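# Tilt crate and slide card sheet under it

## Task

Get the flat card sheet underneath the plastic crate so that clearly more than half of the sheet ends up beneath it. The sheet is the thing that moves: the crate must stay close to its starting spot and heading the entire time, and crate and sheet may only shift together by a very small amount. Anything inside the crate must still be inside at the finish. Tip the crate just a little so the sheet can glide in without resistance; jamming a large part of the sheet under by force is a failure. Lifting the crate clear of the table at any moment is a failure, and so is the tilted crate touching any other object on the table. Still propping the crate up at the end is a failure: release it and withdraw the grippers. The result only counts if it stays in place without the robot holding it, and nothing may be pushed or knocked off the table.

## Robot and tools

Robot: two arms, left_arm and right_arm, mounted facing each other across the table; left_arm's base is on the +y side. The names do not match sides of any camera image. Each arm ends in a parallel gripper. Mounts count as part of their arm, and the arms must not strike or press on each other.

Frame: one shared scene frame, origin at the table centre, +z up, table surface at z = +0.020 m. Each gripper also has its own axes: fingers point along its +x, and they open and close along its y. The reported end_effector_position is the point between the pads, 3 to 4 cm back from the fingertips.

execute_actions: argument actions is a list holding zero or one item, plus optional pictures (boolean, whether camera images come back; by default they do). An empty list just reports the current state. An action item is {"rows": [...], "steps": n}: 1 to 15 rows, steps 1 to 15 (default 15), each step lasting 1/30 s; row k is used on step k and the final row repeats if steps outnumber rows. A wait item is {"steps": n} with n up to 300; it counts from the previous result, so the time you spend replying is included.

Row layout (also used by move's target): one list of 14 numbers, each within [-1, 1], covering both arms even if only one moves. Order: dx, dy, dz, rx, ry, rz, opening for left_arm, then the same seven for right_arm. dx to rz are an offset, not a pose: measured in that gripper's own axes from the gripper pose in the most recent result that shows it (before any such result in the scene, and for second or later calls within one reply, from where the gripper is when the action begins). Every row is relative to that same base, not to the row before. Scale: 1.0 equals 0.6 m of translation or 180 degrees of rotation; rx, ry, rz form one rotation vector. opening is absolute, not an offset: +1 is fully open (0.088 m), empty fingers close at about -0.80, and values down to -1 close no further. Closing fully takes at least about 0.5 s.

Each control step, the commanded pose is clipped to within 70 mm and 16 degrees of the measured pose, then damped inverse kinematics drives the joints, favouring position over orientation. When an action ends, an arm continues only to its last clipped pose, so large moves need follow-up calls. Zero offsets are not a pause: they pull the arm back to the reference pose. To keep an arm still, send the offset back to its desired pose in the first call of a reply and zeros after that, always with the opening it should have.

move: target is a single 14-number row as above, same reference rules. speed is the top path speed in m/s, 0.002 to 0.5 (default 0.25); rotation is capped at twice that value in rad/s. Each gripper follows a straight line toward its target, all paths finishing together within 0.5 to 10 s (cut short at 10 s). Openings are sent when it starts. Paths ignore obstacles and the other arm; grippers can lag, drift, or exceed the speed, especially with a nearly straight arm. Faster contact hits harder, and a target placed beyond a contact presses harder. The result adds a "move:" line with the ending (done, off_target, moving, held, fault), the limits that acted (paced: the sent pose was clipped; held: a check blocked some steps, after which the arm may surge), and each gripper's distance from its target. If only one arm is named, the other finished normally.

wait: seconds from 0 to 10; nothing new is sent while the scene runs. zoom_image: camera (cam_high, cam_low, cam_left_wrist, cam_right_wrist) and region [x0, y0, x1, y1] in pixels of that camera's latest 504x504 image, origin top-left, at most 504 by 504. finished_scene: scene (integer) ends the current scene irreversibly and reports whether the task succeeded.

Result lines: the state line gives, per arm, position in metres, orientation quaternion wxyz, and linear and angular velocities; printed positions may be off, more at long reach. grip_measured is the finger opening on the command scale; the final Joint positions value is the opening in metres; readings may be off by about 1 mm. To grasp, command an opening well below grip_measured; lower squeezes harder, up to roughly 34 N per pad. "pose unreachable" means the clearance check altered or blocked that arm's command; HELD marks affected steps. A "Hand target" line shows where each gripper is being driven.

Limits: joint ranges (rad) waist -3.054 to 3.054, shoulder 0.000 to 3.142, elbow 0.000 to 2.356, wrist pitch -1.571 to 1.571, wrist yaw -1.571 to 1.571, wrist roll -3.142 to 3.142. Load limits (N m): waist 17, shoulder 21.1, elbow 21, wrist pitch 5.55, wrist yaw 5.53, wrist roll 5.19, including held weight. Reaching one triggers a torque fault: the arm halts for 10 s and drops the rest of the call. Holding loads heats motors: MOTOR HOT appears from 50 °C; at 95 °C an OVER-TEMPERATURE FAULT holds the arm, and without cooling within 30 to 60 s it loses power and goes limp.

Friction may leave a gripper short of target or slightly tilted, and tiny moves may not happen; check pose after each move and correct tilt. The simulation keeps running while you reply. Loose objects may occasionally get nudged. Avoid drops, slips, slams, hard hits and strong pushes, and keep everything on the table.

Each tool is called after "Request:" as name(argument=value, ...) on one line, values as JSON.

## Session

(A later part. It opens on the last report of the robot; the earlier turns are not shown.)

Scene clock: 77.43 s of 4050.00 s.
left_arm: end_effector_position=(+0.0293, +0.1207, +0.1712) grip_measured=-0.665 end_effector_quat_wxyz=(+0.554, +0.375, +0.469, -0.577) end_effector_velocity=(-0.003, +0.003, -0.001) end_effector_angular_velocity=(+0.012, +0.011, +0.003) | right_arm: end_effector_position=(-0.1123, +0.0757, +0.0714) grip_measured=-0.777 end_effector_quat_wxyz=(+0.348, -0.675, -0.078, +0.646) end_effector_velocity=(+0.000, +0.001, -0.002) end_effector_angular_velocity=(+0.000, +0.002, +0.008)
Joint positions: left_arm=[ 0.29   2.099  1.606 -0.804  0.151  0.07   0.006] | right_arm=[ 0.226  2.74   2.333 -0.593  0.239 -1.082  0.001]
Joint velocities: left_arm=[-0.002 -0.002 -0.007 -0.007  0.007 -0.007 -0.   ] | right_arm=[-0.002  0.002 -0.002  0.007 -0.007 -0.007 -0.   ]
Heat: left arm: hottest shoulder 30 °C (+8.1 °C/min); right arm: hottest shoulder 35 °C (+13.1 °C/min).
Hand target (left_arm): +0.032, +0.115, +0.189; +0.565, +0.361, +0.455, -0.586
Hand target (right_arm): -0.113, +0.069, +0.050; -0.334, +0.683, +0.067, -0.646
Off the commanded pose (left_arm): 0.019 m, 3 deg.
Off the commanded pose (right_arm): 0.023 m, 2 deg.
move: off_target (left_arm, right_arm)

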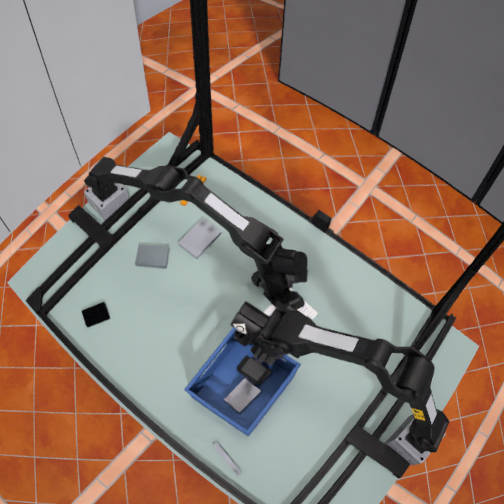

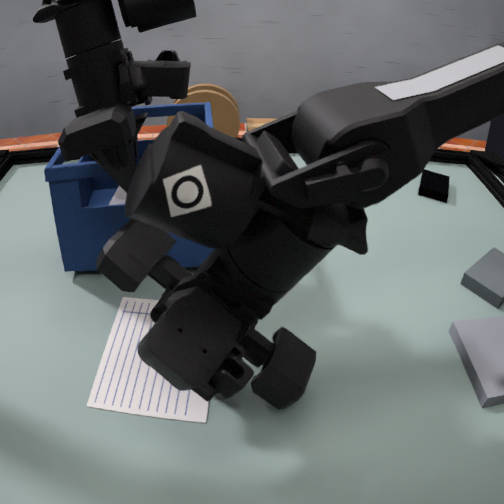

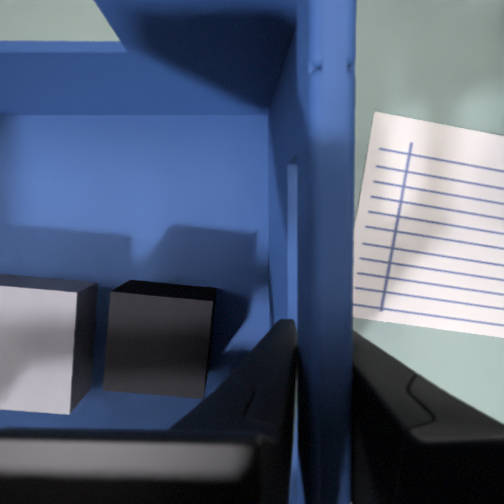

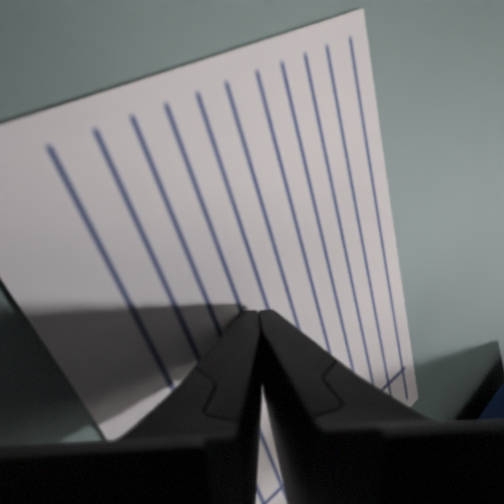

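Request:
execute_actions(actions=[{"rows":[[-0.032,0,0.02,0,-0.015,0,-1,0.021,0.02,-0.013,0,0,0.015,-1],[-0.032,0,0.02,0,-0.015,0,-1,0.022,0.017,-0.02,0,0,0.015,-1],[-0.032,0,0.02,0,-0.015,0,-1,0.024,0.014,-0.028,0,0,0.015,-1],[-0.032,0,0.02,0,-0.015,0,-1,0.025,0.011,-0.036,0,0,0.015,-1],[-0.032,0,0.02,0,-0.015,0,-1,0.026,0.008,-0.044,0,0,0.015,-1],[-0.032,0,0.02,0,-0.015,0,-1,0.027,0.006,-0.051,0,0,0.015,-1],[-0.032,0,0.02,0,-0.015,0,-1,0.029,0.003,-0.059,0,0,0.015,-1],[-0.032,0,0.02,0,-0.015,0,-1,0.03,0,-0.067,0,0,0.015,-1],[-0.032,0,0.02,0,-0.015,0,-1,0.031,-0.003,-0.075,0,0,0.015,-1],[-0.032,0,0.02,0,-0.015,0,-1,0.032,-0.006,-0.082,0,0,0.015,-1],[-0.032,0,0.02,0,-0.015,0,-1,0.034,-0.009,-0.09,0,0,0.015,-1],[-0.032,0,0.02,0,-0.015,0,-1,0.035,-0.012,-0.098,0,0,0.015,-1]]}], pictures=false)

Request:
wait(seconds=0.5)

Scene clock: 87.50 s of 4050.00 s.
left_arm: end_effector_position=(+0.0289, +0.1225, +0.1713) grip_measured=-0.665 end_effector_quat_wxyz=(+0.552, +0.376, +0.472, -0.575) end_effector_velocity=(+0.001, +0.005, -0.001) end_effector_angular_velocity=(+0.026, -0.015, +0.010) | right_arm: end_effector_position=(-0.0677, +0.0786, +0.0681) grip_measured=-0.777 end_effector_quat_wxyz=(+0.344, -0.667, -0.075, +0.656) end_effector_velocity=(+0.144, +0.006, +0.004) end_effector_angular_velocity=(+0.017, -0.008, -0.135)
Joint positions: left_arm=[ 0.29   2.099  1.608 -0.815  0.152  0.07   0.006] | right_arm=[ 0.138  2.726  2.293 -0.557  0.166 -1.151  0.001]
Joint velocities: left_arm=[-0.002 -0.002 -0.002 -0.022 -0.022 -0.007 -0.   ] | right_arm=[-0.242 -0.027 -0.046  0.051 -0.051 -0.095 -0.   ]
Heat: left arm: hottest shoulder 33 °C (+11.1 °C/min); right arm: hottest shoulder 35 °C (+12.1 °C/min).
Hand target (left_arm): +0.032, +0.115, +0.193; +0.565, +0.361, +0.456, -0.586
Hand target (right_arm): -0.052, +0.071, +0.054; -0.332, +0.677, +0.062, -0.654
Off the commanded pose (left_arm): 0.023 m, 3 deg.
Off the commanded pose (right_arm): 0.022 m, 2 deg.
Steps of this call (steps 1 to 287: nothing new was sent; steps 288 to 302: all 15 steps of this action). Readings (end_effector_position):
288: left_arm (+0.0292, +0.1208, +0.1714) | right_arm (-0.1123, +0.0760, +0.0702)
289: left_arm (+0.0292, +0.1210, +0.1713) | right_arm (-0.1120, +0.0759, +0.0700)
291: left_arm (+0.0291, +0.1214, +0.1712) | right_arm (-0.1113, +0.0759, +0.0694)
295: left_arm (+0.0290, +0.1221, +0.1713) | right_arm (-0.1027, +0.0771, +0.0679)
302: the state above

Scene clock: 88.00 s of 4050.00 s.
left_arm: end_effector_position=(+0.0288, +0.1230, +0.1712) grip_measured=-0.665 end_effector_quat_wxyz=(+0.551, +0.377, +0.472, -0.575) end_effector_velocity=(-0.000, +0.001, +0.001) end_effector_angular_velocity=(+0.007, -0.019, +0.005) | right_arm: end_effector_position=(-0.0571, +0.0786, +0.0679) grip_measured=-0.777 end_effector_quat_wxyz=(+0.345, -0.669, -0.073, +0.654) end_effector_velocity=(-0.005, -0.002, -0.004) end_effector_angular_velocity=(-0.012, +0.022, +0.008)
Joint positions: left_arm=[ 0.29   2.099  1.608 -0.817  0.152  0.07   0.006] | right_arm=[ 0.12   2.723  2.286 -0.552  0.161 -1.164  0.001]
Joint velocities: left_arm=[-0.007 -0.002  0.002 -0.007 -0.022 -0.007  0.   ] | right_arm=[ 0.002  0.002 -0.002 -0.007 -0.022  0.007  0.   ]
Heat: left arm: hottest shoulder 34 °C (+12.0 °C/min); right arm: hottest shoulder 36 °C (+13.0 °C/min).
Hand target (left_arm): +0.032, +0.115, +0.193; +0.565, +0.361, +0.456, -0.586
Hand target (right_arm): -0.052, +0.071, +0.054; -0.332, +0.677, +0.061, -0.654
Off the commanded pose (left_arm): 0.023 m, 3 deg.
Off the commanded pose (right_arm): 0.017 m, 2 deg.
Steps of this call (steps 1 to 15: nothing new was sent). Readings (end_effector_position):
1: left_arm (+0.0289, +0.1226, +0.1713) | right_arm (-0.0633, +0.0787, +0.0681)
2: left_arm (+0.0289, +0.1226, +0.1713) | right_arm (-0.0602, +0.0787, +0.0681)
4: left_arm (+0.0289, +0.1226, +0.1713) | right_arm (-0.0572, +0.0787, +0.0680)
8: left_arm (+0.0289, +0.1228, +0.1712) | right_arm (-0.0571, +0.0786, +0.0681)
15: the state above

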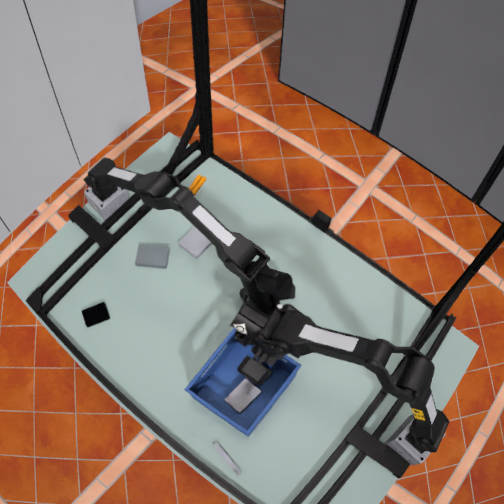

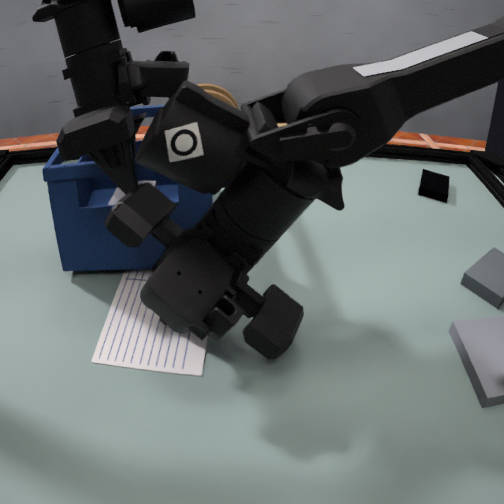

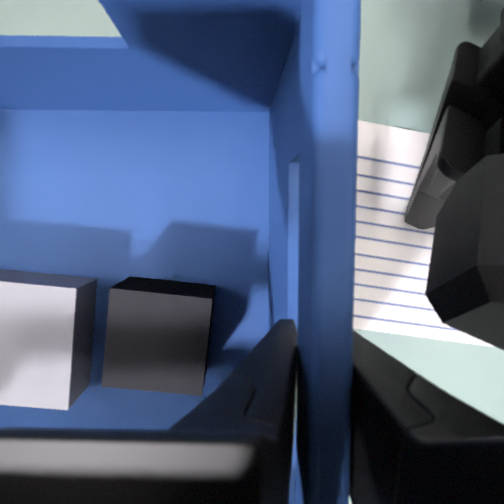

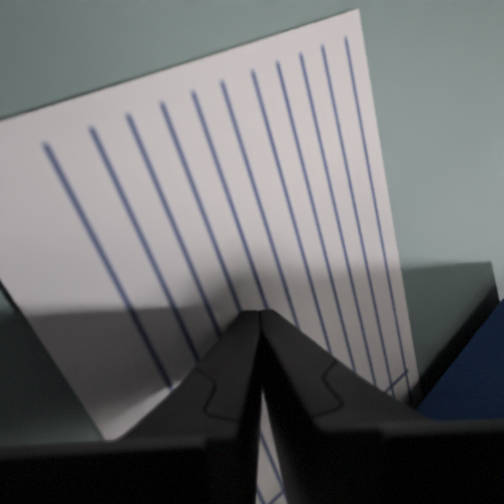

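Request:
move(target=[-0.048,0.004,0.032,0,-0.025,0,-1,-0.045,0.006,-0.01,0,0,0,-1], speed=0.04)

Request:
move(target=[-0.03,0,0.02,0,-0.015,0,-1,-0.022,0.045,0.09,-0.1,0.03,0.035,-1], speed=0.1)

Request:
move(target=[-0.03,0,0.02,0,-0.015,0,-1,0.056,0.032,0.011,0,0,0,-1], speed=0.04)

Scene clock: 97.07 s of 4050.00 s.
left_arm: end_effector_position=(+0.0305, +0.1233, +0.1742) grip_measured=-0.665 end_effector_quat_wxyz=(+0.551, +0.375, +0.476, -0.575) end_effector_velocity=(-0.000, +0.002, -0.002) end_effector_angular_velocity=(+0.012, +0.011, +0.008) | right_arm: end_effector_position=(-0.0556, +0.0586, +0.0785) grip_measured=-0.777 end_effector_quat_wxyz=(+0.340, -0.672, -0.069, +0.654) end_effector_velocity=(-0.004, -0.008, -0.011) end_effector_angular_velocity=(-0.043, +0.013, +0.020)
Joint positions: left_arm=[ 0.296  2.098  1.619 -0.832  0.159  0.07   0.006] | right_arm=[ 0.119  2.608  2.112 -0.508  0.161 -1.165  0.001]
Joint velocities: left_arm=[ 0.002  0.002 -0.002 -0.007  0.007 -0.007 -0.   ] | right_arm=[ 0.002  0.002 -0.017 -0.022 -0.022 -0.007 -0.   ]
Heat: left arm: hottest shoulder 36 °C (+13.2 °C/min); right arm: hottest shoulder 38 °C (+14.2 °C/min).
Hand target (left_arm): +0.036, +0.114, +0.203; +0.570, +0.354, +0.450, -0.589
Hand target (right_arm): -0.056, +0.059, +0.088; -0.345, +0.669, +0.073, -0.654
Off the commanded pose (left_arm): 0.032 m, 5 deg.
Off the commanded pose (right_arm): 0.009 m, 1 deg.
move: off_target (left_arm, right_arm)

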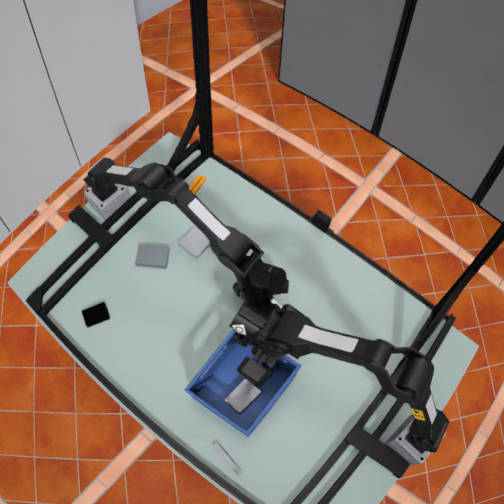

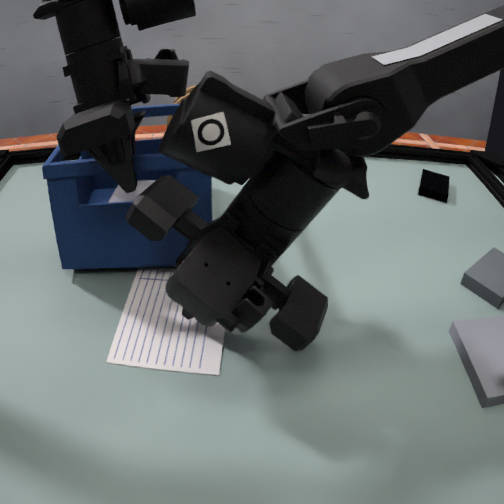

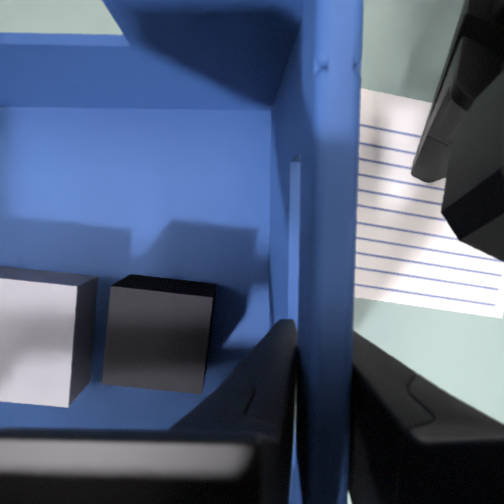

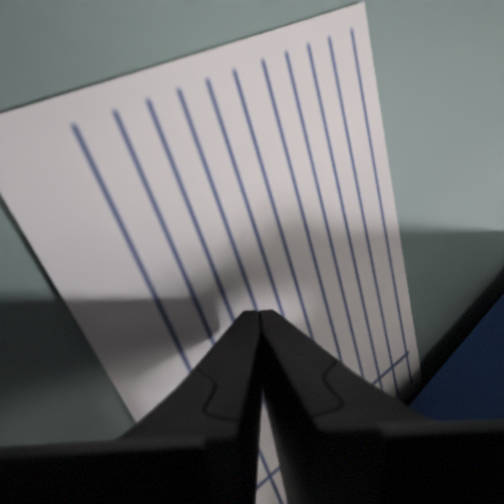

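Scene clock: 99.17 s of 4050.00 s.
left_arm: end_effector_position=(+0.0301, +0.1250, +0.1730) grip_measured=-0.665 end_effector_quat_wxyz=(+0.548, +0.377, +0.479, -0.573) end_effector_velocity=(-0.003, +0.005, -0.001) end_effector_angular_velocity=(+0.021, +0.013, +0.003) | right_arm: end_effector_position=(-0.1158, +0.0499, +0.0846) grip_measured=-0.777 end_effector_quat_wxyz=(-0.213, +0.741, +0.129, -0.623) end_effector_velocity=(-0.003, -0.004, -0.002) end_effector_angular_velocity=(-0.025, -0.020, +0.023)
Joint positions: left_arm=[ 0.295  2.101  1.621 -0.843  0.159  0.07   0.006] | right_arm=[ 0.247  2.701  2.355 -0.778  0.271 -1.333  0.001]
Joint velocities: left_arm=[-0.002 -0.002 -0.002 -0.022  0.007 -0.007  0.   ] | right_arm=[ 0.007  0.002  0.002 -0.022  0.007 -0.022 -0.   ]
Heat: left arm: hottest shoulder 36 °C (+13.2 °C/min); right arm: hottest shoulder 38 °C (+14.2 °C/min).
Hand target (left_arm): +0.034, +0.117, +0.195; +0.562, +0.361, +0.463, -0.583
Hand target (right_arm): -0.117, +0.050, +0.079; -0.207, +0.744, +0.130, -0.622
Off the commanded pose (left_arm): 0.023 m, 3 deg.
Off the commanded pose (right_arm): 0.005 m, 2 deg.
joint sent to its limit (right arm) — the command would take joint 3 (elbow) past its upper limit, so that joint was sent only as far as its limit.
move: off_target (left_arm)

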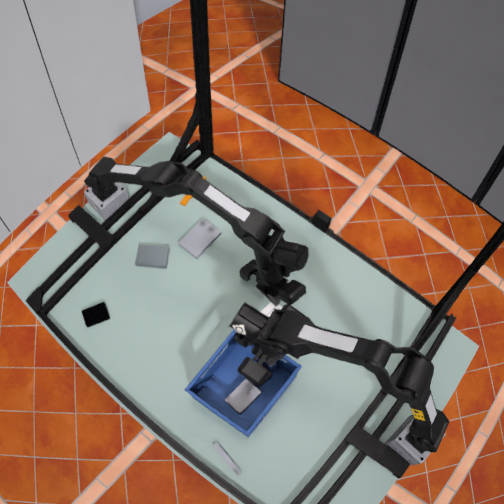

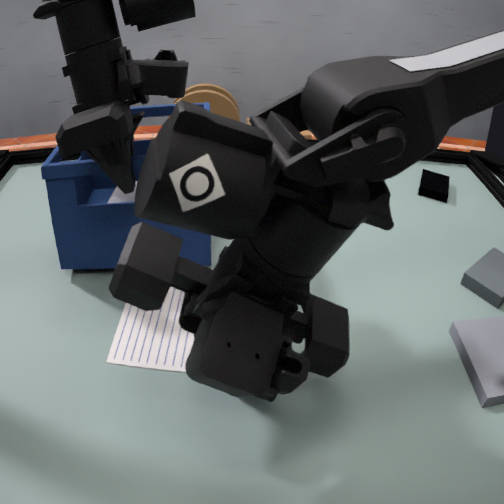

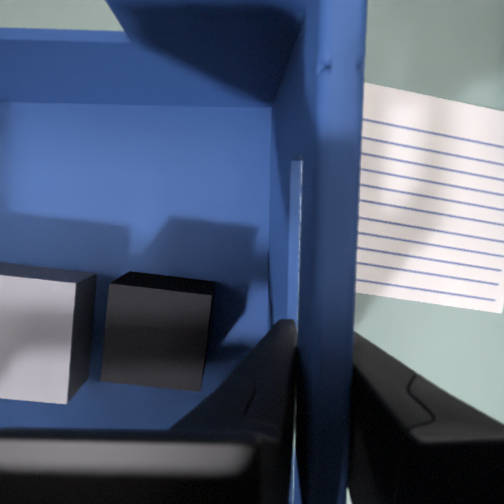

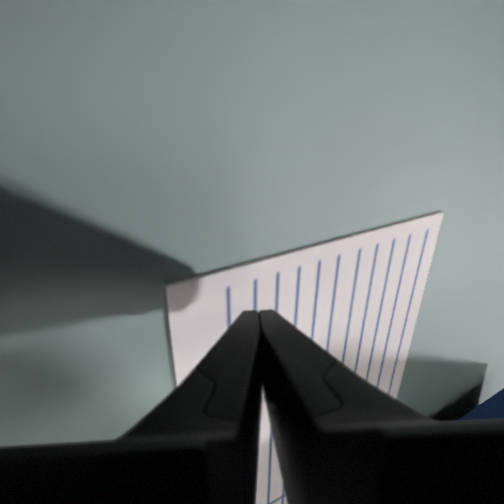

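Scene clock: 100.37 s of 4050.00 s.
left_arm: end_effector_position=(+0.0299, +0.1262, +0.1727) grip_measured=-0.665 end_effector_quat_wxyz=(+0.546, +0.379, +0.482, -0.571) end_effector_velocity=(+0.002, +0.001, +0.003) end_effector_angular_velocity=(+0.002, -0.020, +0.010) | right_arm: end_effector_position=(-0.1167, +0.0560, +0.0701) grip_measured=-0.777 end_effector_quat_wxyz=(+0.230, -0.735, -0.142, +0.622) end_effector_velocity=(+0.000, +0.000, -0.001) end_effector_angular_velocity=(-0.000, +0.003, +0.007)
Joint positions: left_arm=[ 0.295  2.102  1.623 -0.852  0.159  0.07   0.006] | right_arm=[ 0.247  2.704  2.285 -0.66   0.274 -1.333  0.001]
Joint velocities: left_arm=[-0.002 -0.007  0.002 -0.007 -0.022 -0.007 -0.   ] | right_arm=[-0.002 -0.002 -0.007  0.007 -0.007 -0.007 -0.   ]
Heat: left arm: hottest shoulder 37 °C (+14.1 °C/min); right arm: hottest shoulder 38 °C (+13.1 °C/min).
Hand target (left_arm): +0.033, +0.119, +0.193; +0.559, +0.364, +0.466, -0.581
Hand target (right_arm): -0.117, +0.048, +0.046; -0.213, +0.741, +0.129, -0.623
Off the commanded pose (left_arm): 0.022 m, 3 deg.
Off the commanded pose (right_arm): 0.026 m, 3 deg.
move: off_target (left_arm, right_arm)

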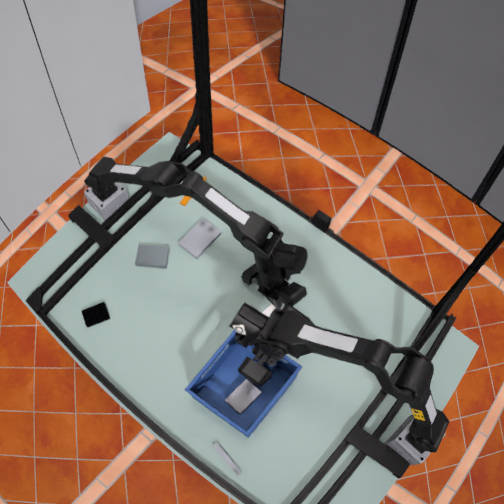

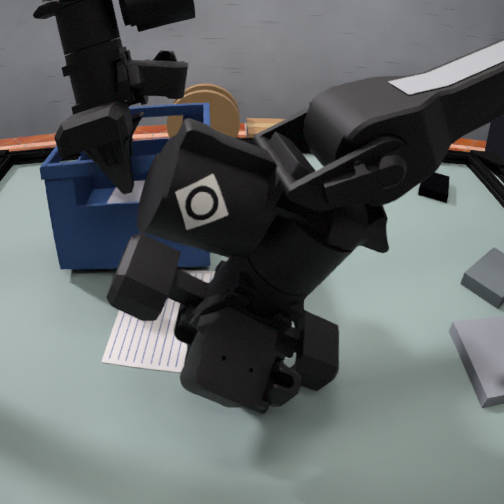

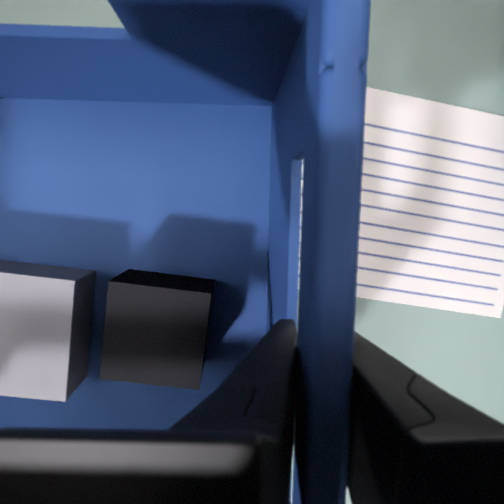

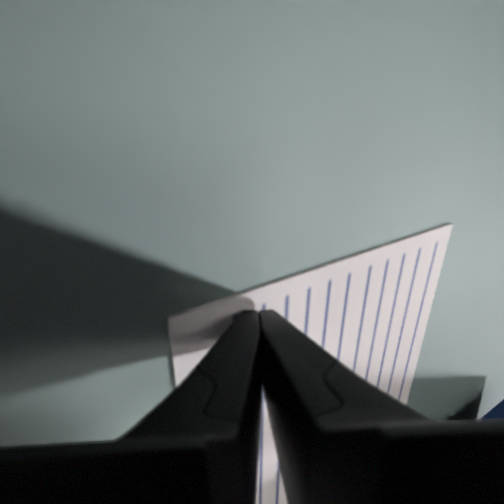

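Request:
execute_actions(actions=[{"rows":[[-0.035,0,0.035,0,-0.03,0,-1,0.027,0.014,-0.006,0,0,0.01,-1],[-0.035,0,0.035,0,-0.03,0,-1,0.029,0.013,-0.016,-0.005,0,0.01,-1],[-0.035,0,0.035,0,-0.03,0,-1,0.03,0.013,-0.026,-0.01,0.005,0.01,-1],[-0.035,0,0.035,0,-0.03,0,-1,0.032,0.012,-0.036,-0.015,0.005,0.01,-1],[-0.035,0,0.035,0,-0.03,0,-1,0.034,0.011,-0.046,-0.02,0.01,0.01,-1],[-0.035,0,0.035,0,-0.03,0,-1,0.036,0.01,-0.056,-0.025,0.01,0.01,-1],[-0.035,0,0.035,0,-0.03,0,-1,0.038,0.009,-0.066,-0.03,0.015,0.01,-1],[-0.035,0,0.035,0,-0.03,0,-1,0.04,0.009,-0.076,-0.035,0.015,0.01,-1],[-0.035,0,0.035,0,-0.03,0,-1,0.041,0.008,-0.086,-0.04,0.02,0.01,-1],[-0.035,0,0.035,0,-0.03,0,-1,0.043,0.007,-0.096,-0.045,0.02,0.01,-1],[-0.035,0,0.035,0,-0.03,0,-1,0.045,0.006,-0.106,-0.05,0.025,0.01,-1]]}], pictures=false)

Request:
wait(seconds=0.5)

Scene clock: 108.70 s of 4050.00 s.
left_arm: end_effector_position=(+0.0321, +0.1221, +0.1743) grip_measured=-0.665 end_effector_quat_wxyz=(+0.554, +0.371, +0.479, -0.572) end_effector_velocity=(+0.000, -0.001, -0.002) end_effector_angular_velocity=(-0.000, -0.005, +0.006) | right_arm: end_effector_position=(-0.0590, +0.0623, +0.0691) grip_measured=-0.777 end_effector_quat_wxyz=(-0.190, +0.767, +0.173, -0.588) end_effector_velocity=(+0.110, +0.004, -0.004) end_effector_angular_velocity=(-0.029, -0.160, +0.009)
Joint positions: left_arm=[ 0.299  2.102  1.625 -0.833  0.159  0.06   0.006] | right_arm=[ 0.156  2.707  2.277 -0.633  0.293 -1.535  0.001]
Joint velocities: left_arm=[-0.002  0.002 -0.002  0.007 -0.007 -0.007 -0.   ] | right_arm=[-0.168 -0.002 -0.042  0.066  0.051 -0.242 -0.   ]
Heat: left arm: hottest shoulder 39 °C (+17.1 °C/min); right arm: hottest shoulder 37 °C (+10.1 °C/min).
Hand target (left_arm): +0.034, +0.112, +0.198; +0.568, +0.352, +0.456, -0.588
Hand target (right_arm): -0.049, +0.056, +0.053; -0.167, +0.777, +0.169, -0.583
Off the commanded pose (left_arm): 0.026 m, 4 deg.
Off the commanded pose (right_arm): 0.020 m, 3 deg.
Steps of this call (steps 1 to 235: nothing new was sent; steps 236 to 250: all 15 steps of this action). Readings (end_effector_position):
236: left_arm (+0.0298, +0.1264, +0.1732) | right_arm (-0.1167, +0.0566, +0.0695)
237: left_arm (+0.0299, +0.1260, +0.1733) | right_arm (-0.1168, +0.0568, +0.0697)
239: left_arm (+0.0306, +0.1245, +0.1737) | right_arm (-0.1153, +0.0573, +0.0698)
243: left_arm (+0.0316, +0.1229, +0.1741) | right_arm (-0.1018, +0.0595, +0.0703)
250: the state above

Scene clock: 109.20 s of 4050.00 s.
left_arm: end_effector_position=(+0.0326, +0.1215, +0.1745) grip_measured=-0.665 end_effector_quat_wxyz=(+0.554, +0.370, +0.478, -0.572) end_effector_velocity=(-0.000, +0.002, -0.000) end_effector_angular_velocity=(+0.009, -0.004, +0.006) | right_arm: end_effector_position=(-0.0534, +0.0626, +0.0685) grip_measured=-0.777 end_effector_quat_wxyz=(-0.183, +0.771, +0.179, -0.583) end_effector_velocity=(+0.006, -0.003, -0.006) end_effector_angular_velocity=(-0.018, -0.011, -0.005)
Joint positions: left_arm=[ 0.299  2.102  1.625 -0.83   0.159  0.06   0.006] | right_arm=[ 0.148  2.707  2.273 -0.626  0.298 -1.564  0.001]
Joint velocities: left_arm=[-0.002 -0.002 -0.002 -0.007 -0.007 -0.007 -0.   ] | right_arm=[-0.007  0.007 -0.002 -0.007  0.007 -0.007 -0.   ]
Heat: left arm: hottest shoulder 39 °C (+17.2 °C/min); right arm: hottest shoulder 37 °C (+9.1 °C/min).
Hand target (left_arm): +0.034, +0.112, +0.198; +0.568, +0.352, +0.455, -0.588
Hand target (right_arm): -0.050, +0.056, +0.053; -0.167, +0.777, +0.168, -0.583
Off the commanded pose (left_arm): 0.026 m, 4 deg.
Off the commanded pose (right_arm): 0.017 m, 2 deg.
Steps of this call (steps 1 to 15: nothing new was sent). Readings (end_effector_position):
1: left_arm (+0.0321, +0.1220, +0.1743) | right_arm (-0.0560, +0.0625, +0.0691)
2: left_arm (+0.0321, +0.1219, +0.1744) | right_arm (-0.0543, +0.0625, +0.0690)
4: left_arm (+0.0323, +0.1219, +0.1744) | right_arm (-0.0534, +0.0626, +0.0688)
8: left_arm (+0.0323, +0.1217, +0.1744) | right_arm (-0.0535, +0.0625, +0.0686)
15: the state above

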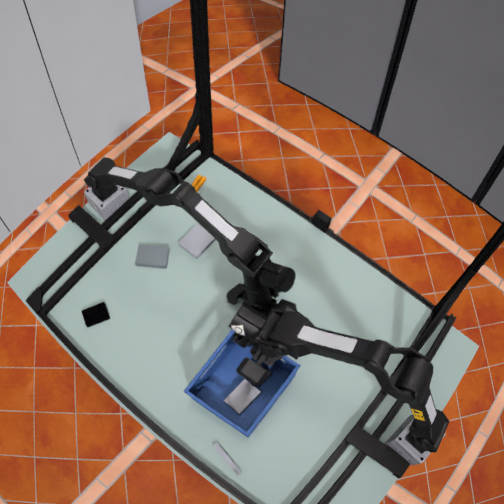

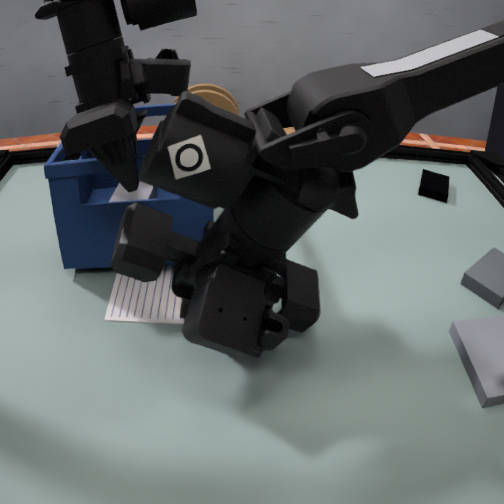

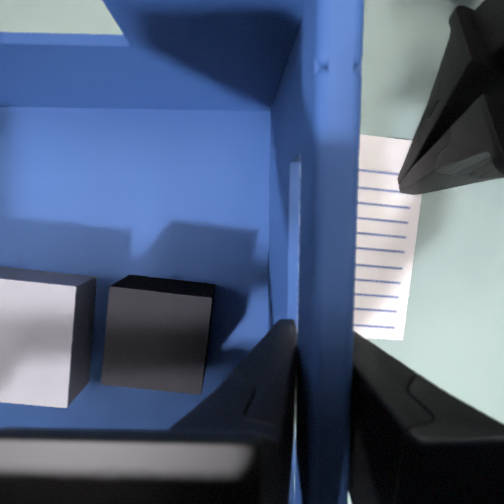

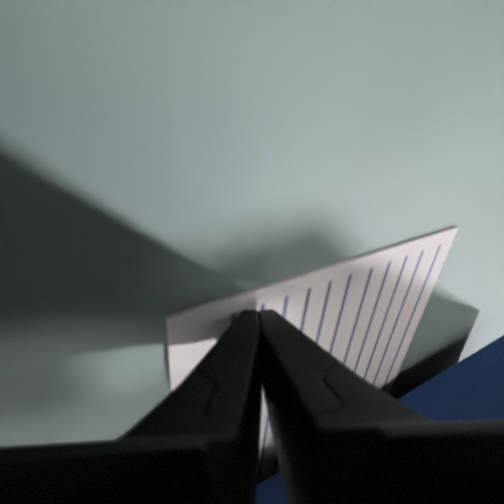

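Request:
execute_actions(actions=[{"rows":[[-0.03,0,0.025,0,-0.02,0,-1,0.02,0.021,-0.004,0,0,0.01,-1],[-0.03,0,0.025,0,-0.02,0,-1,0.022,0.021,-0.011,0,0.005,0.01,-1],[-0.03,0,0.025,0,-0.02,0,-1,0.024,0.022,-0.018,0,0.01,0.01,-1],[-0.03,0,0.025,0,-0.02,0,-1,0.026,0.022,-0.025,0,0.015,0.01,-1],[-0.03,0,0.025,0,-0.02,0,-1,0.028,0.023,-0.032,0,0.02,0.01,-1],[-0.03,0,0.025,0,-0.02,0,-1,0.03,0.023,-0.04,0,0.025,0.01,-1],[-0.03,0,0.025,0,-0.02,0,-1,0.034,0.024,-0.048,0,0.03,0.01,-1]]}])

Request:
move(target=[0.025,-0.018,-0.005,0.01,0,0.03,-1,-0.055,-0.035,0,0,0,0,-1], speed=0.03)

Request:
move(target=[0,0,0,0,0,0,-1,-0.25,0.2,0.08,0,0,0,-1])

Scene clock: 116.47 s of 4050.00 s.
left_arm: end_effector_position=(+0.0333, +0.1213, +0.1747) grip_measured=-0.665 end_effector_quat_wxyz=(+0.555, +0.369, +0.478, -0.572) end_effector_velocity=(-0.002, +0.000, -0.001) end_effector_angular_velocity=(-0.003, +0.009, +0.003) | right_arm: end_effector_position=(-0.0226, +0.0634, +0.0708) grip_measured=-0.777 end_effector_quat_wxyz=(-0.198, +0.794, +0.167, -0.550) end_effector_velocity=(+0.020, -0.004, -0.005) end_effector_angular_velocity=(-0.024, -0.030, -0.020)
Joint positions: left_arm=[ 0.301  2.101  1.625 -0.829  0.159  0.06   0.006] | right_arm=[ 0.114  2.707  2.264 -0.603  0.369 -1.58   0.001]
Joint velocities: left_arm=[-0.002 -0.002 -0.007  0.007  0.007 -0.007 -0.   ] | right_arm=[-0.027  0.007 -0.002 -0.007  0.022 -0.022 -0.   ]
Heat: left arm: hottest shoulder 41 °C (+17.2 °C/min); right arm: hottest shoulder 38 °C (+7.1 °C/min).
Hand target (left_arm): +0.036, +0.113, +0.196; +0.569, +0.352, +0.460, -0.584
Hand target (right_arm): -0.019, +0.057, +0.052; -0.182, +0.801, +0.158, -0.549
Off the commanded pose (left_arm): 0.023 m, 4 deg.
Off the commanded pose (right_arm): 0.020 m, 2 deg.
Steps of this call (steps 1 to 203: nothing new was sent; steps 204 to 218: all 15 steps of this action). Readings (end_effector_position):
204: left_arm (+0.0329, +0.1213, +0.1747) | right_arm (-0.0530, +0.0628, +0.0688)
205: left_arm (+0.0331, +0.1213, +0.1747) | right_arm (-0.0530, +0.0628, +0.0688)
207: left_arm (+0.0331, +0.1213, +0.1747) | right_arm (-0.0520, +0.0634, +0.0692)
211: left_arm (+0.0331, +0.1213, +0.1747) | right_arm (-0.0413, +0.0637, +0.0704)
218: the state above

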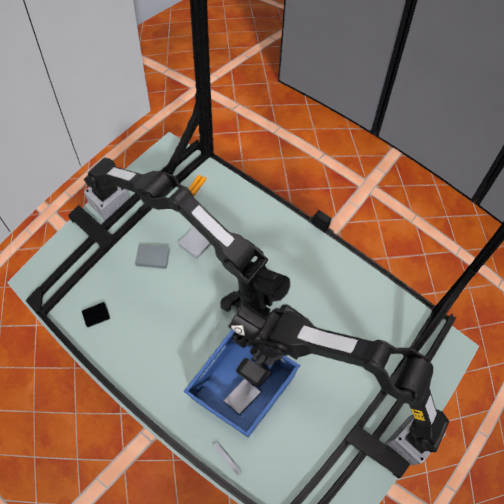

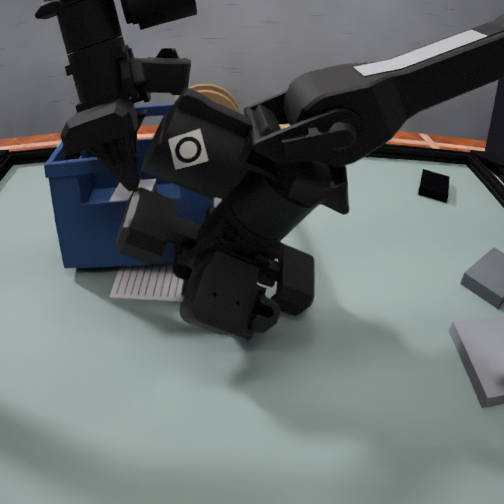

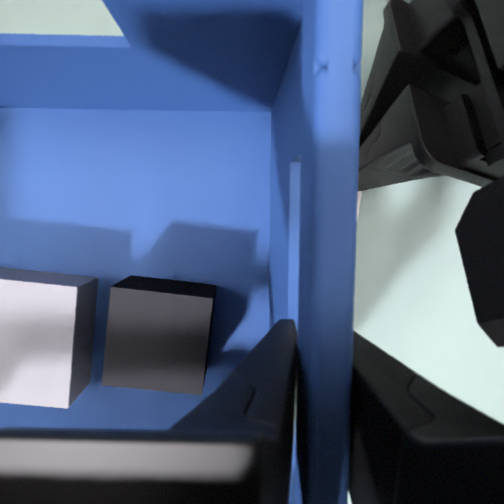

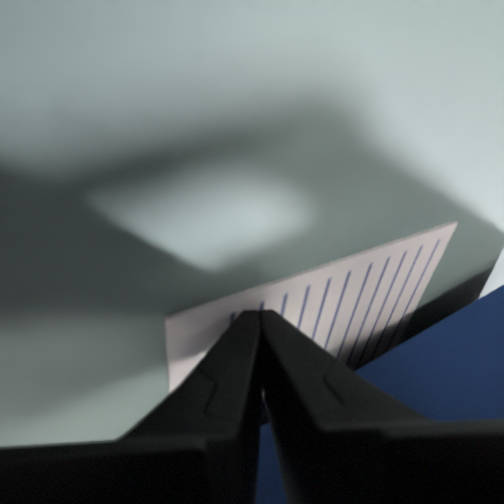

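Scene clock: 118.60 s of 4050.00 s.
left_arm: end_effector_position=(+0.0244, +0.1223, +0.1591) grip_measured=-0.666 end_effector_quat_wxyz=(+0.573, +0.400, +0.459, -0.548) end_effector_velocity=(-0.002, +0.000, -0.001) end_effector_angular_velocity=(-0.001, -0.005, +0.002) | right_arm: end_effector_position=(-0.0322, +0.0619, +0.0911) grip_measured=-0.777 end_effector_quat_wxyz=(-0.186, +0.798, +0.163, -0.550) end_effector_velocity=(+0.000, +0.002, +0.012) end_effector_angular_velocity=(+0.014, +0.004, +0.007)
Joint positions: left_arm=[ 0.247  2.112  1.586 -0.784  0.053  0.03   0.006] | right_arm=[ 0.133  2.707  2.355 -0.722  0.38  -1.571  0.001]
Joint velocities: left_arm=[-0.007 -0.002 -0.007  0.007 -0.007 -0.007 -0.   ] | right_arm=[-0.002 -0.017  0.007 -0.007 -0.007 -0.007 -0.   ]
Heat: left arm: hottest shoulder 41 °C (+16.1 °C/min); right arm: hottest shoulder 39 °C (+8.1 °C/min).
Hand target (left_arm): +0.020, +0.119, +0.161; +0.576, +0.400, +0.451, -0.553
Hand target (right_arm): -0.034, +0.066, +0.108; -0.200, +0.794, +0.170, -0.548
Off the commanded pose (left_arm): 0.005 m, 1 deg.
Off the commanded pose (right_arm): 0.017 m, 2 deg.
joint sent to its limit (right arm) — the command would take joint 3 (elbow) past its upper limit, so that joint was sent only as far as its limit.
move: off_target (right_arm)

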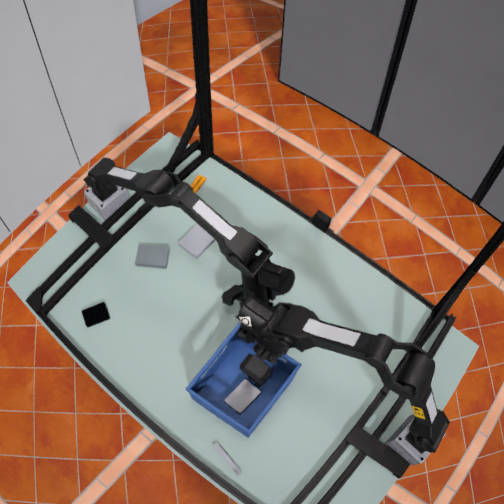

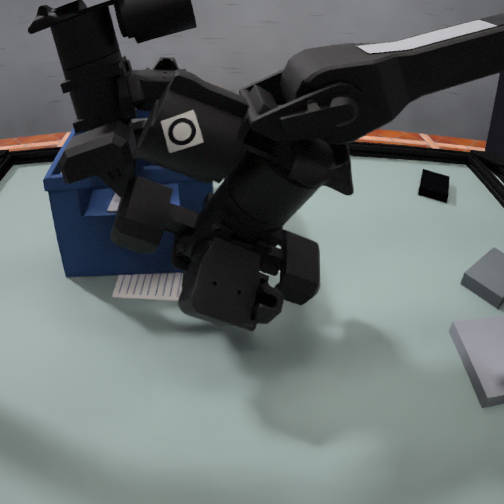

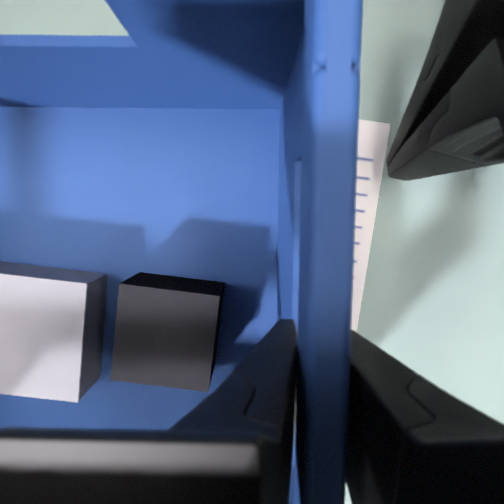

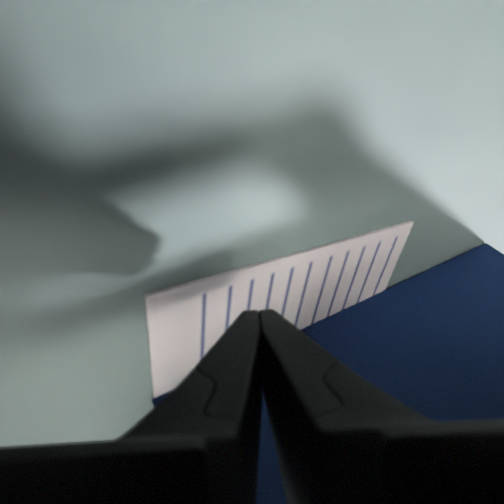

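Scene clock: 120.03 s of 4050.00 s.
left_arm: end_effector_position=(+0.0246, +0.1225, +0.1591) grip_measured=-0.666 end_effector_quat_wxyz=(+0.573, +0.400, +0.459, -0.548) end_effector_velocity=(+0.002, +0.001, +0.003) end_effector_angular_velocity=(+0.000, -0.019, +0.010) | right_arm: end_effector_position=(-0.1211, -0.1053, +0.1377) grip_measured=-0.777 end_effector_quat_wxyz=(-0.179, +0.800, +0.160, -0.550) end_effector_velocity=(-0.002, -0.002, +0.005) end_effector_angular_velocity=(+0.016, +0.001, -0.001)
Joint positions: left_arm=[ 0.248  2.112  1.586 -0.785  0.053  0.03   0.006] | right_arm=[ 0.386  2.042  1.388 -0.543  0.486 -1.32   0.001]
Joint velocities: left_arm=[-0.002 -0.007  0.002 -0.007 -0.022 -0.007 -0.   ] | right_arm=[ 0.007 -0.017 -0.012  0.007  0.007  0.007 -0.   ]
Heat: left arm: hottest shoulder 40 °C (+15.2 °C/min); right arm: hottest shoulder 39 °C (+8.1 °C/min).
Hand target (left_arm): +0.025, +0.122, +0.159; +0.574, +0.400, +0.459, -0.548
Hand target (right_arm): -0.122, -0.106, +0.143; -0.186, +0.797, +0.163, -0.551
Off the commanded pose (left_arm): 0.000 m, 0 deg.
Off the commanded pose (right_arm): 0.004 m, 1 deg.
move: done

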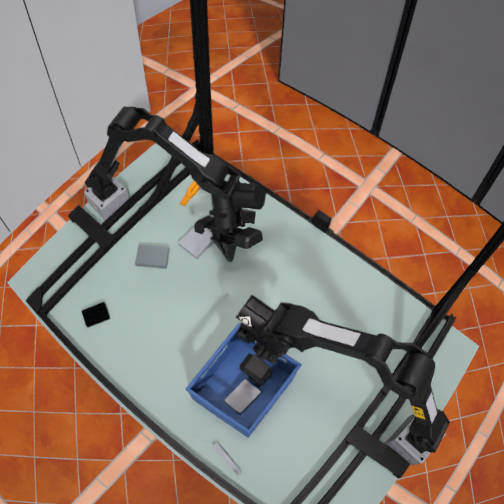

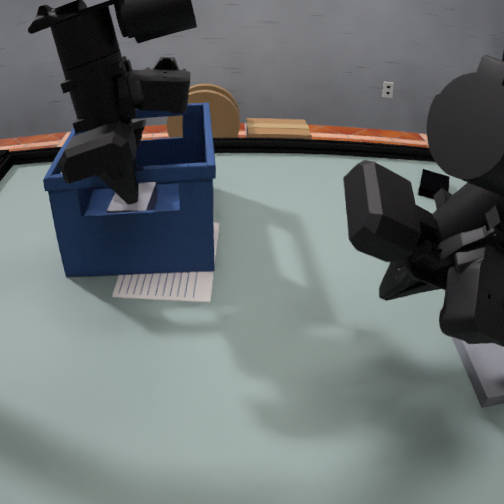

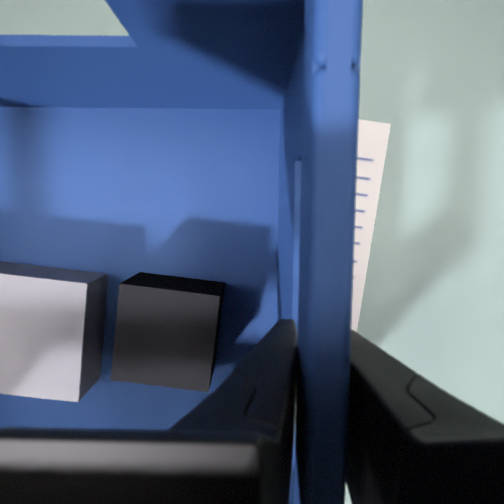

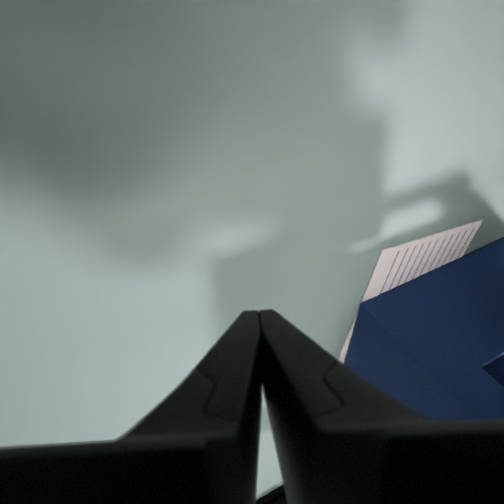

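Request:
move(target=[0,0,0,0,0,0,0.6,0,0,0,0,0,0,-1])

Request:
move(target=[-0.25,0,-0.03,0,0,0,0.6,-0.1,0,0,0,0,0,-1])

Request:
finished_scene(scene=1)

Scene clock: 124.13 s of 4050.00 s.
left_arm: end_effector_position=(+0.0246, +0.1226, +0.1590) grip_measured=+0.597 end_effector_quat_wxyz=(+0.573, +0.401, +0.459, -0.548) end_effector_velocity=(+0.002, +0.003, +0.001) end_effector_angular_velocity=(+0.009, -0.000, +0.026) | right_arm: end_effector_position=(-0.1213, -0.1056, +0.1381) grip_measured=-0.777 end_effector_quat_wxyz=(-0.180, +0.800, +0.160, -0.550) end_effector_velocity=(+0.000, -0.000, +0.001) end_effector_angular_velocity=(-0.007, +0.002, +0.006)
Joint positions: left_arm=[ 0.248  2.112  1.586 -0.785  0.053  0.03   0.068] | right_arm=[ 0.387  2.039  1.386 -0.542  0.487 -1.32   0.001]
Joint velocities: left_arm=[ 0.002 -0.007 -0.007 -0.007 -0.007 -0.022  0.001] | right_arm=[-0.002 -0.002  0.002 -0.007 -0.007 -0.007 -0.   ]
Heat: left arm: hottest shoulder 40 °C (+14.2 °C/min); right arm: hottest shoulder 39 °C (+7.1 °C/min).
Hand target (left_arm): +0.025, +0.123, +0.159; +0.573, +0.400, +0.459, -0.548
Hand target (right_arm): -0.121, -0.105, +0.138; -0.179, +0.800, +0.160, -0.550
Off the commanded pose (left_arm): 0.000 m, 0 deg.
Off the commanded pose (right_arm): 0.001 m, 0 deg.
move: done

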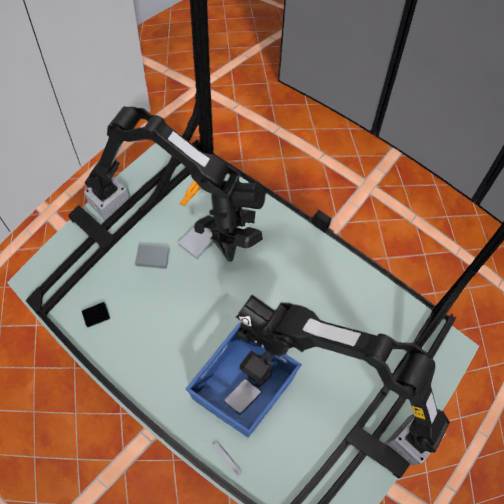

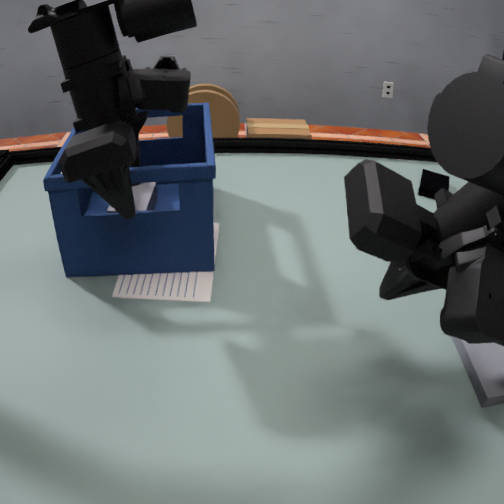

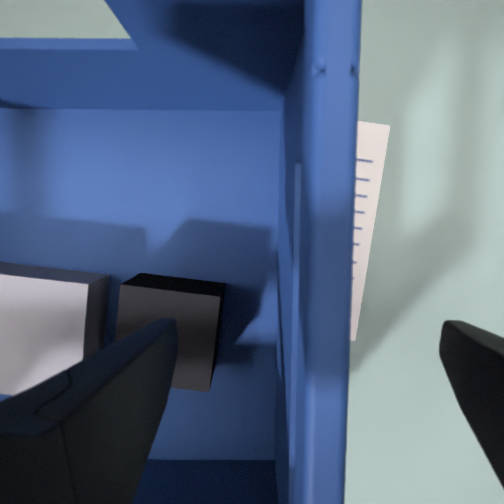

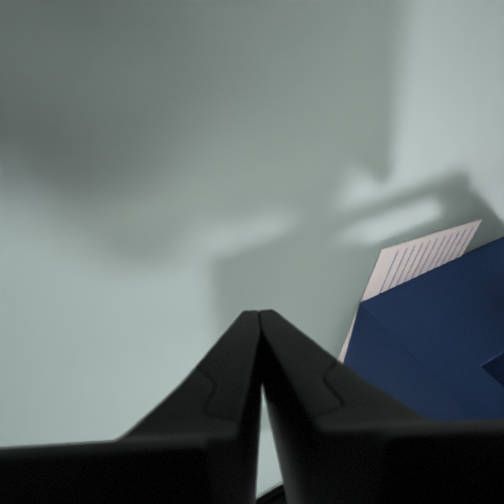

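Scene clock: 125.37 s of 4050.00 s.
left_arm: end_effector_position=(+0.0259, +0.1787, +0.2929) grip_measured=+0.600 end_effector_quat_wxyz=(+0.571, +0.406, +0.463, -0.543) end_effector_velocity=(-0.000, +0.004, +0.002) end_effector_angular_velocity=(+0.013, -0.007, -0.008) | right_arm: end_effector_position=(-0.1401, -0.1340, +0.1789) grip_measured=-0.777 end_effector_quat_wxyz=(-0.169, +0.804, +0.156, -0.549) end_effector_velocity=(+0.001, -0.002, -0.001) end_effector_angular_velocity=(-0.012, +0.000, +0.006)
Joint positions: left_arm=[ 0.268  1.865  1.773 -1.236  0.053  0.049  0.068] | right_arm=[ 0.458  1.935  1.418 -0.738  0.51  -1.247  0.001]
Joint velocities: left_arm=[-0.002 -0.002  0.007 -0.022 -0.007  0.007 -0.   ] | right_arm=[-0.002 -0.002 -0.002 -0.007 -0.007 -0.007  0.   ]
Heat: left arm: hottest shoulder 40 °C (+13.1 °C/min); right arm: hottest shoulder 39 °C (+6.1 °C/min).
Hand target (left_arm): +0.027, +0.178, +0.299; +0.573, +0.401, +0.459, -0.548
Hand target (right_arm): -0.142, -0.132, +0.188; -0.180, +0.799, +0.160, -0.550
Off the commanded pose (left_arm): 0.006 m, 1 deg.
Off the commanded pose (right_arm): 0.009 m, 1 deg.
move: off_target (right_arm)

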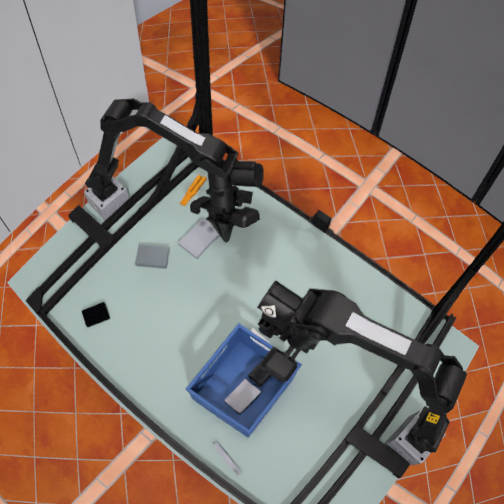

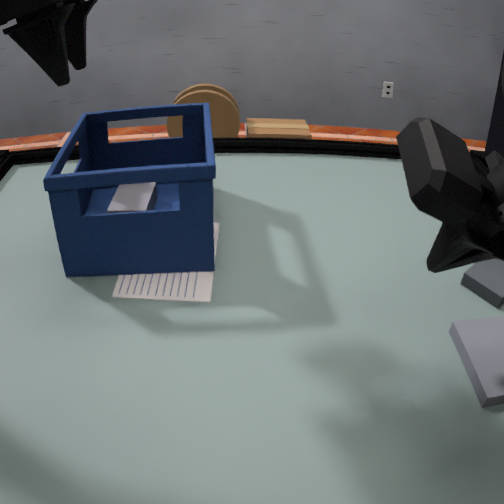

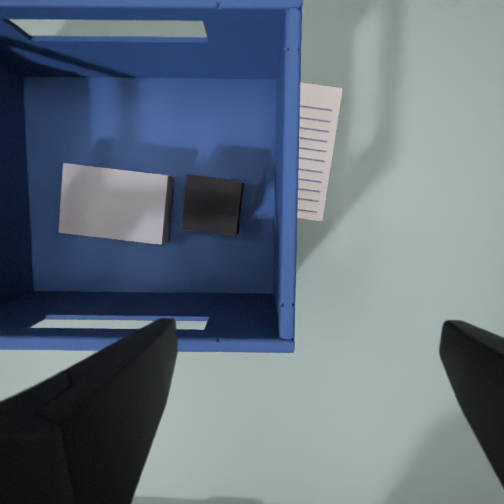

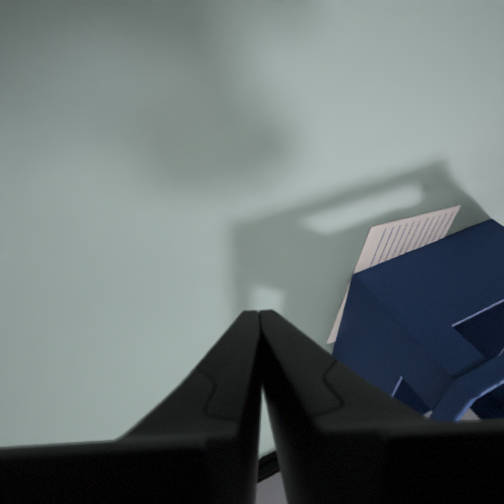

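The scene is finished: the task was done.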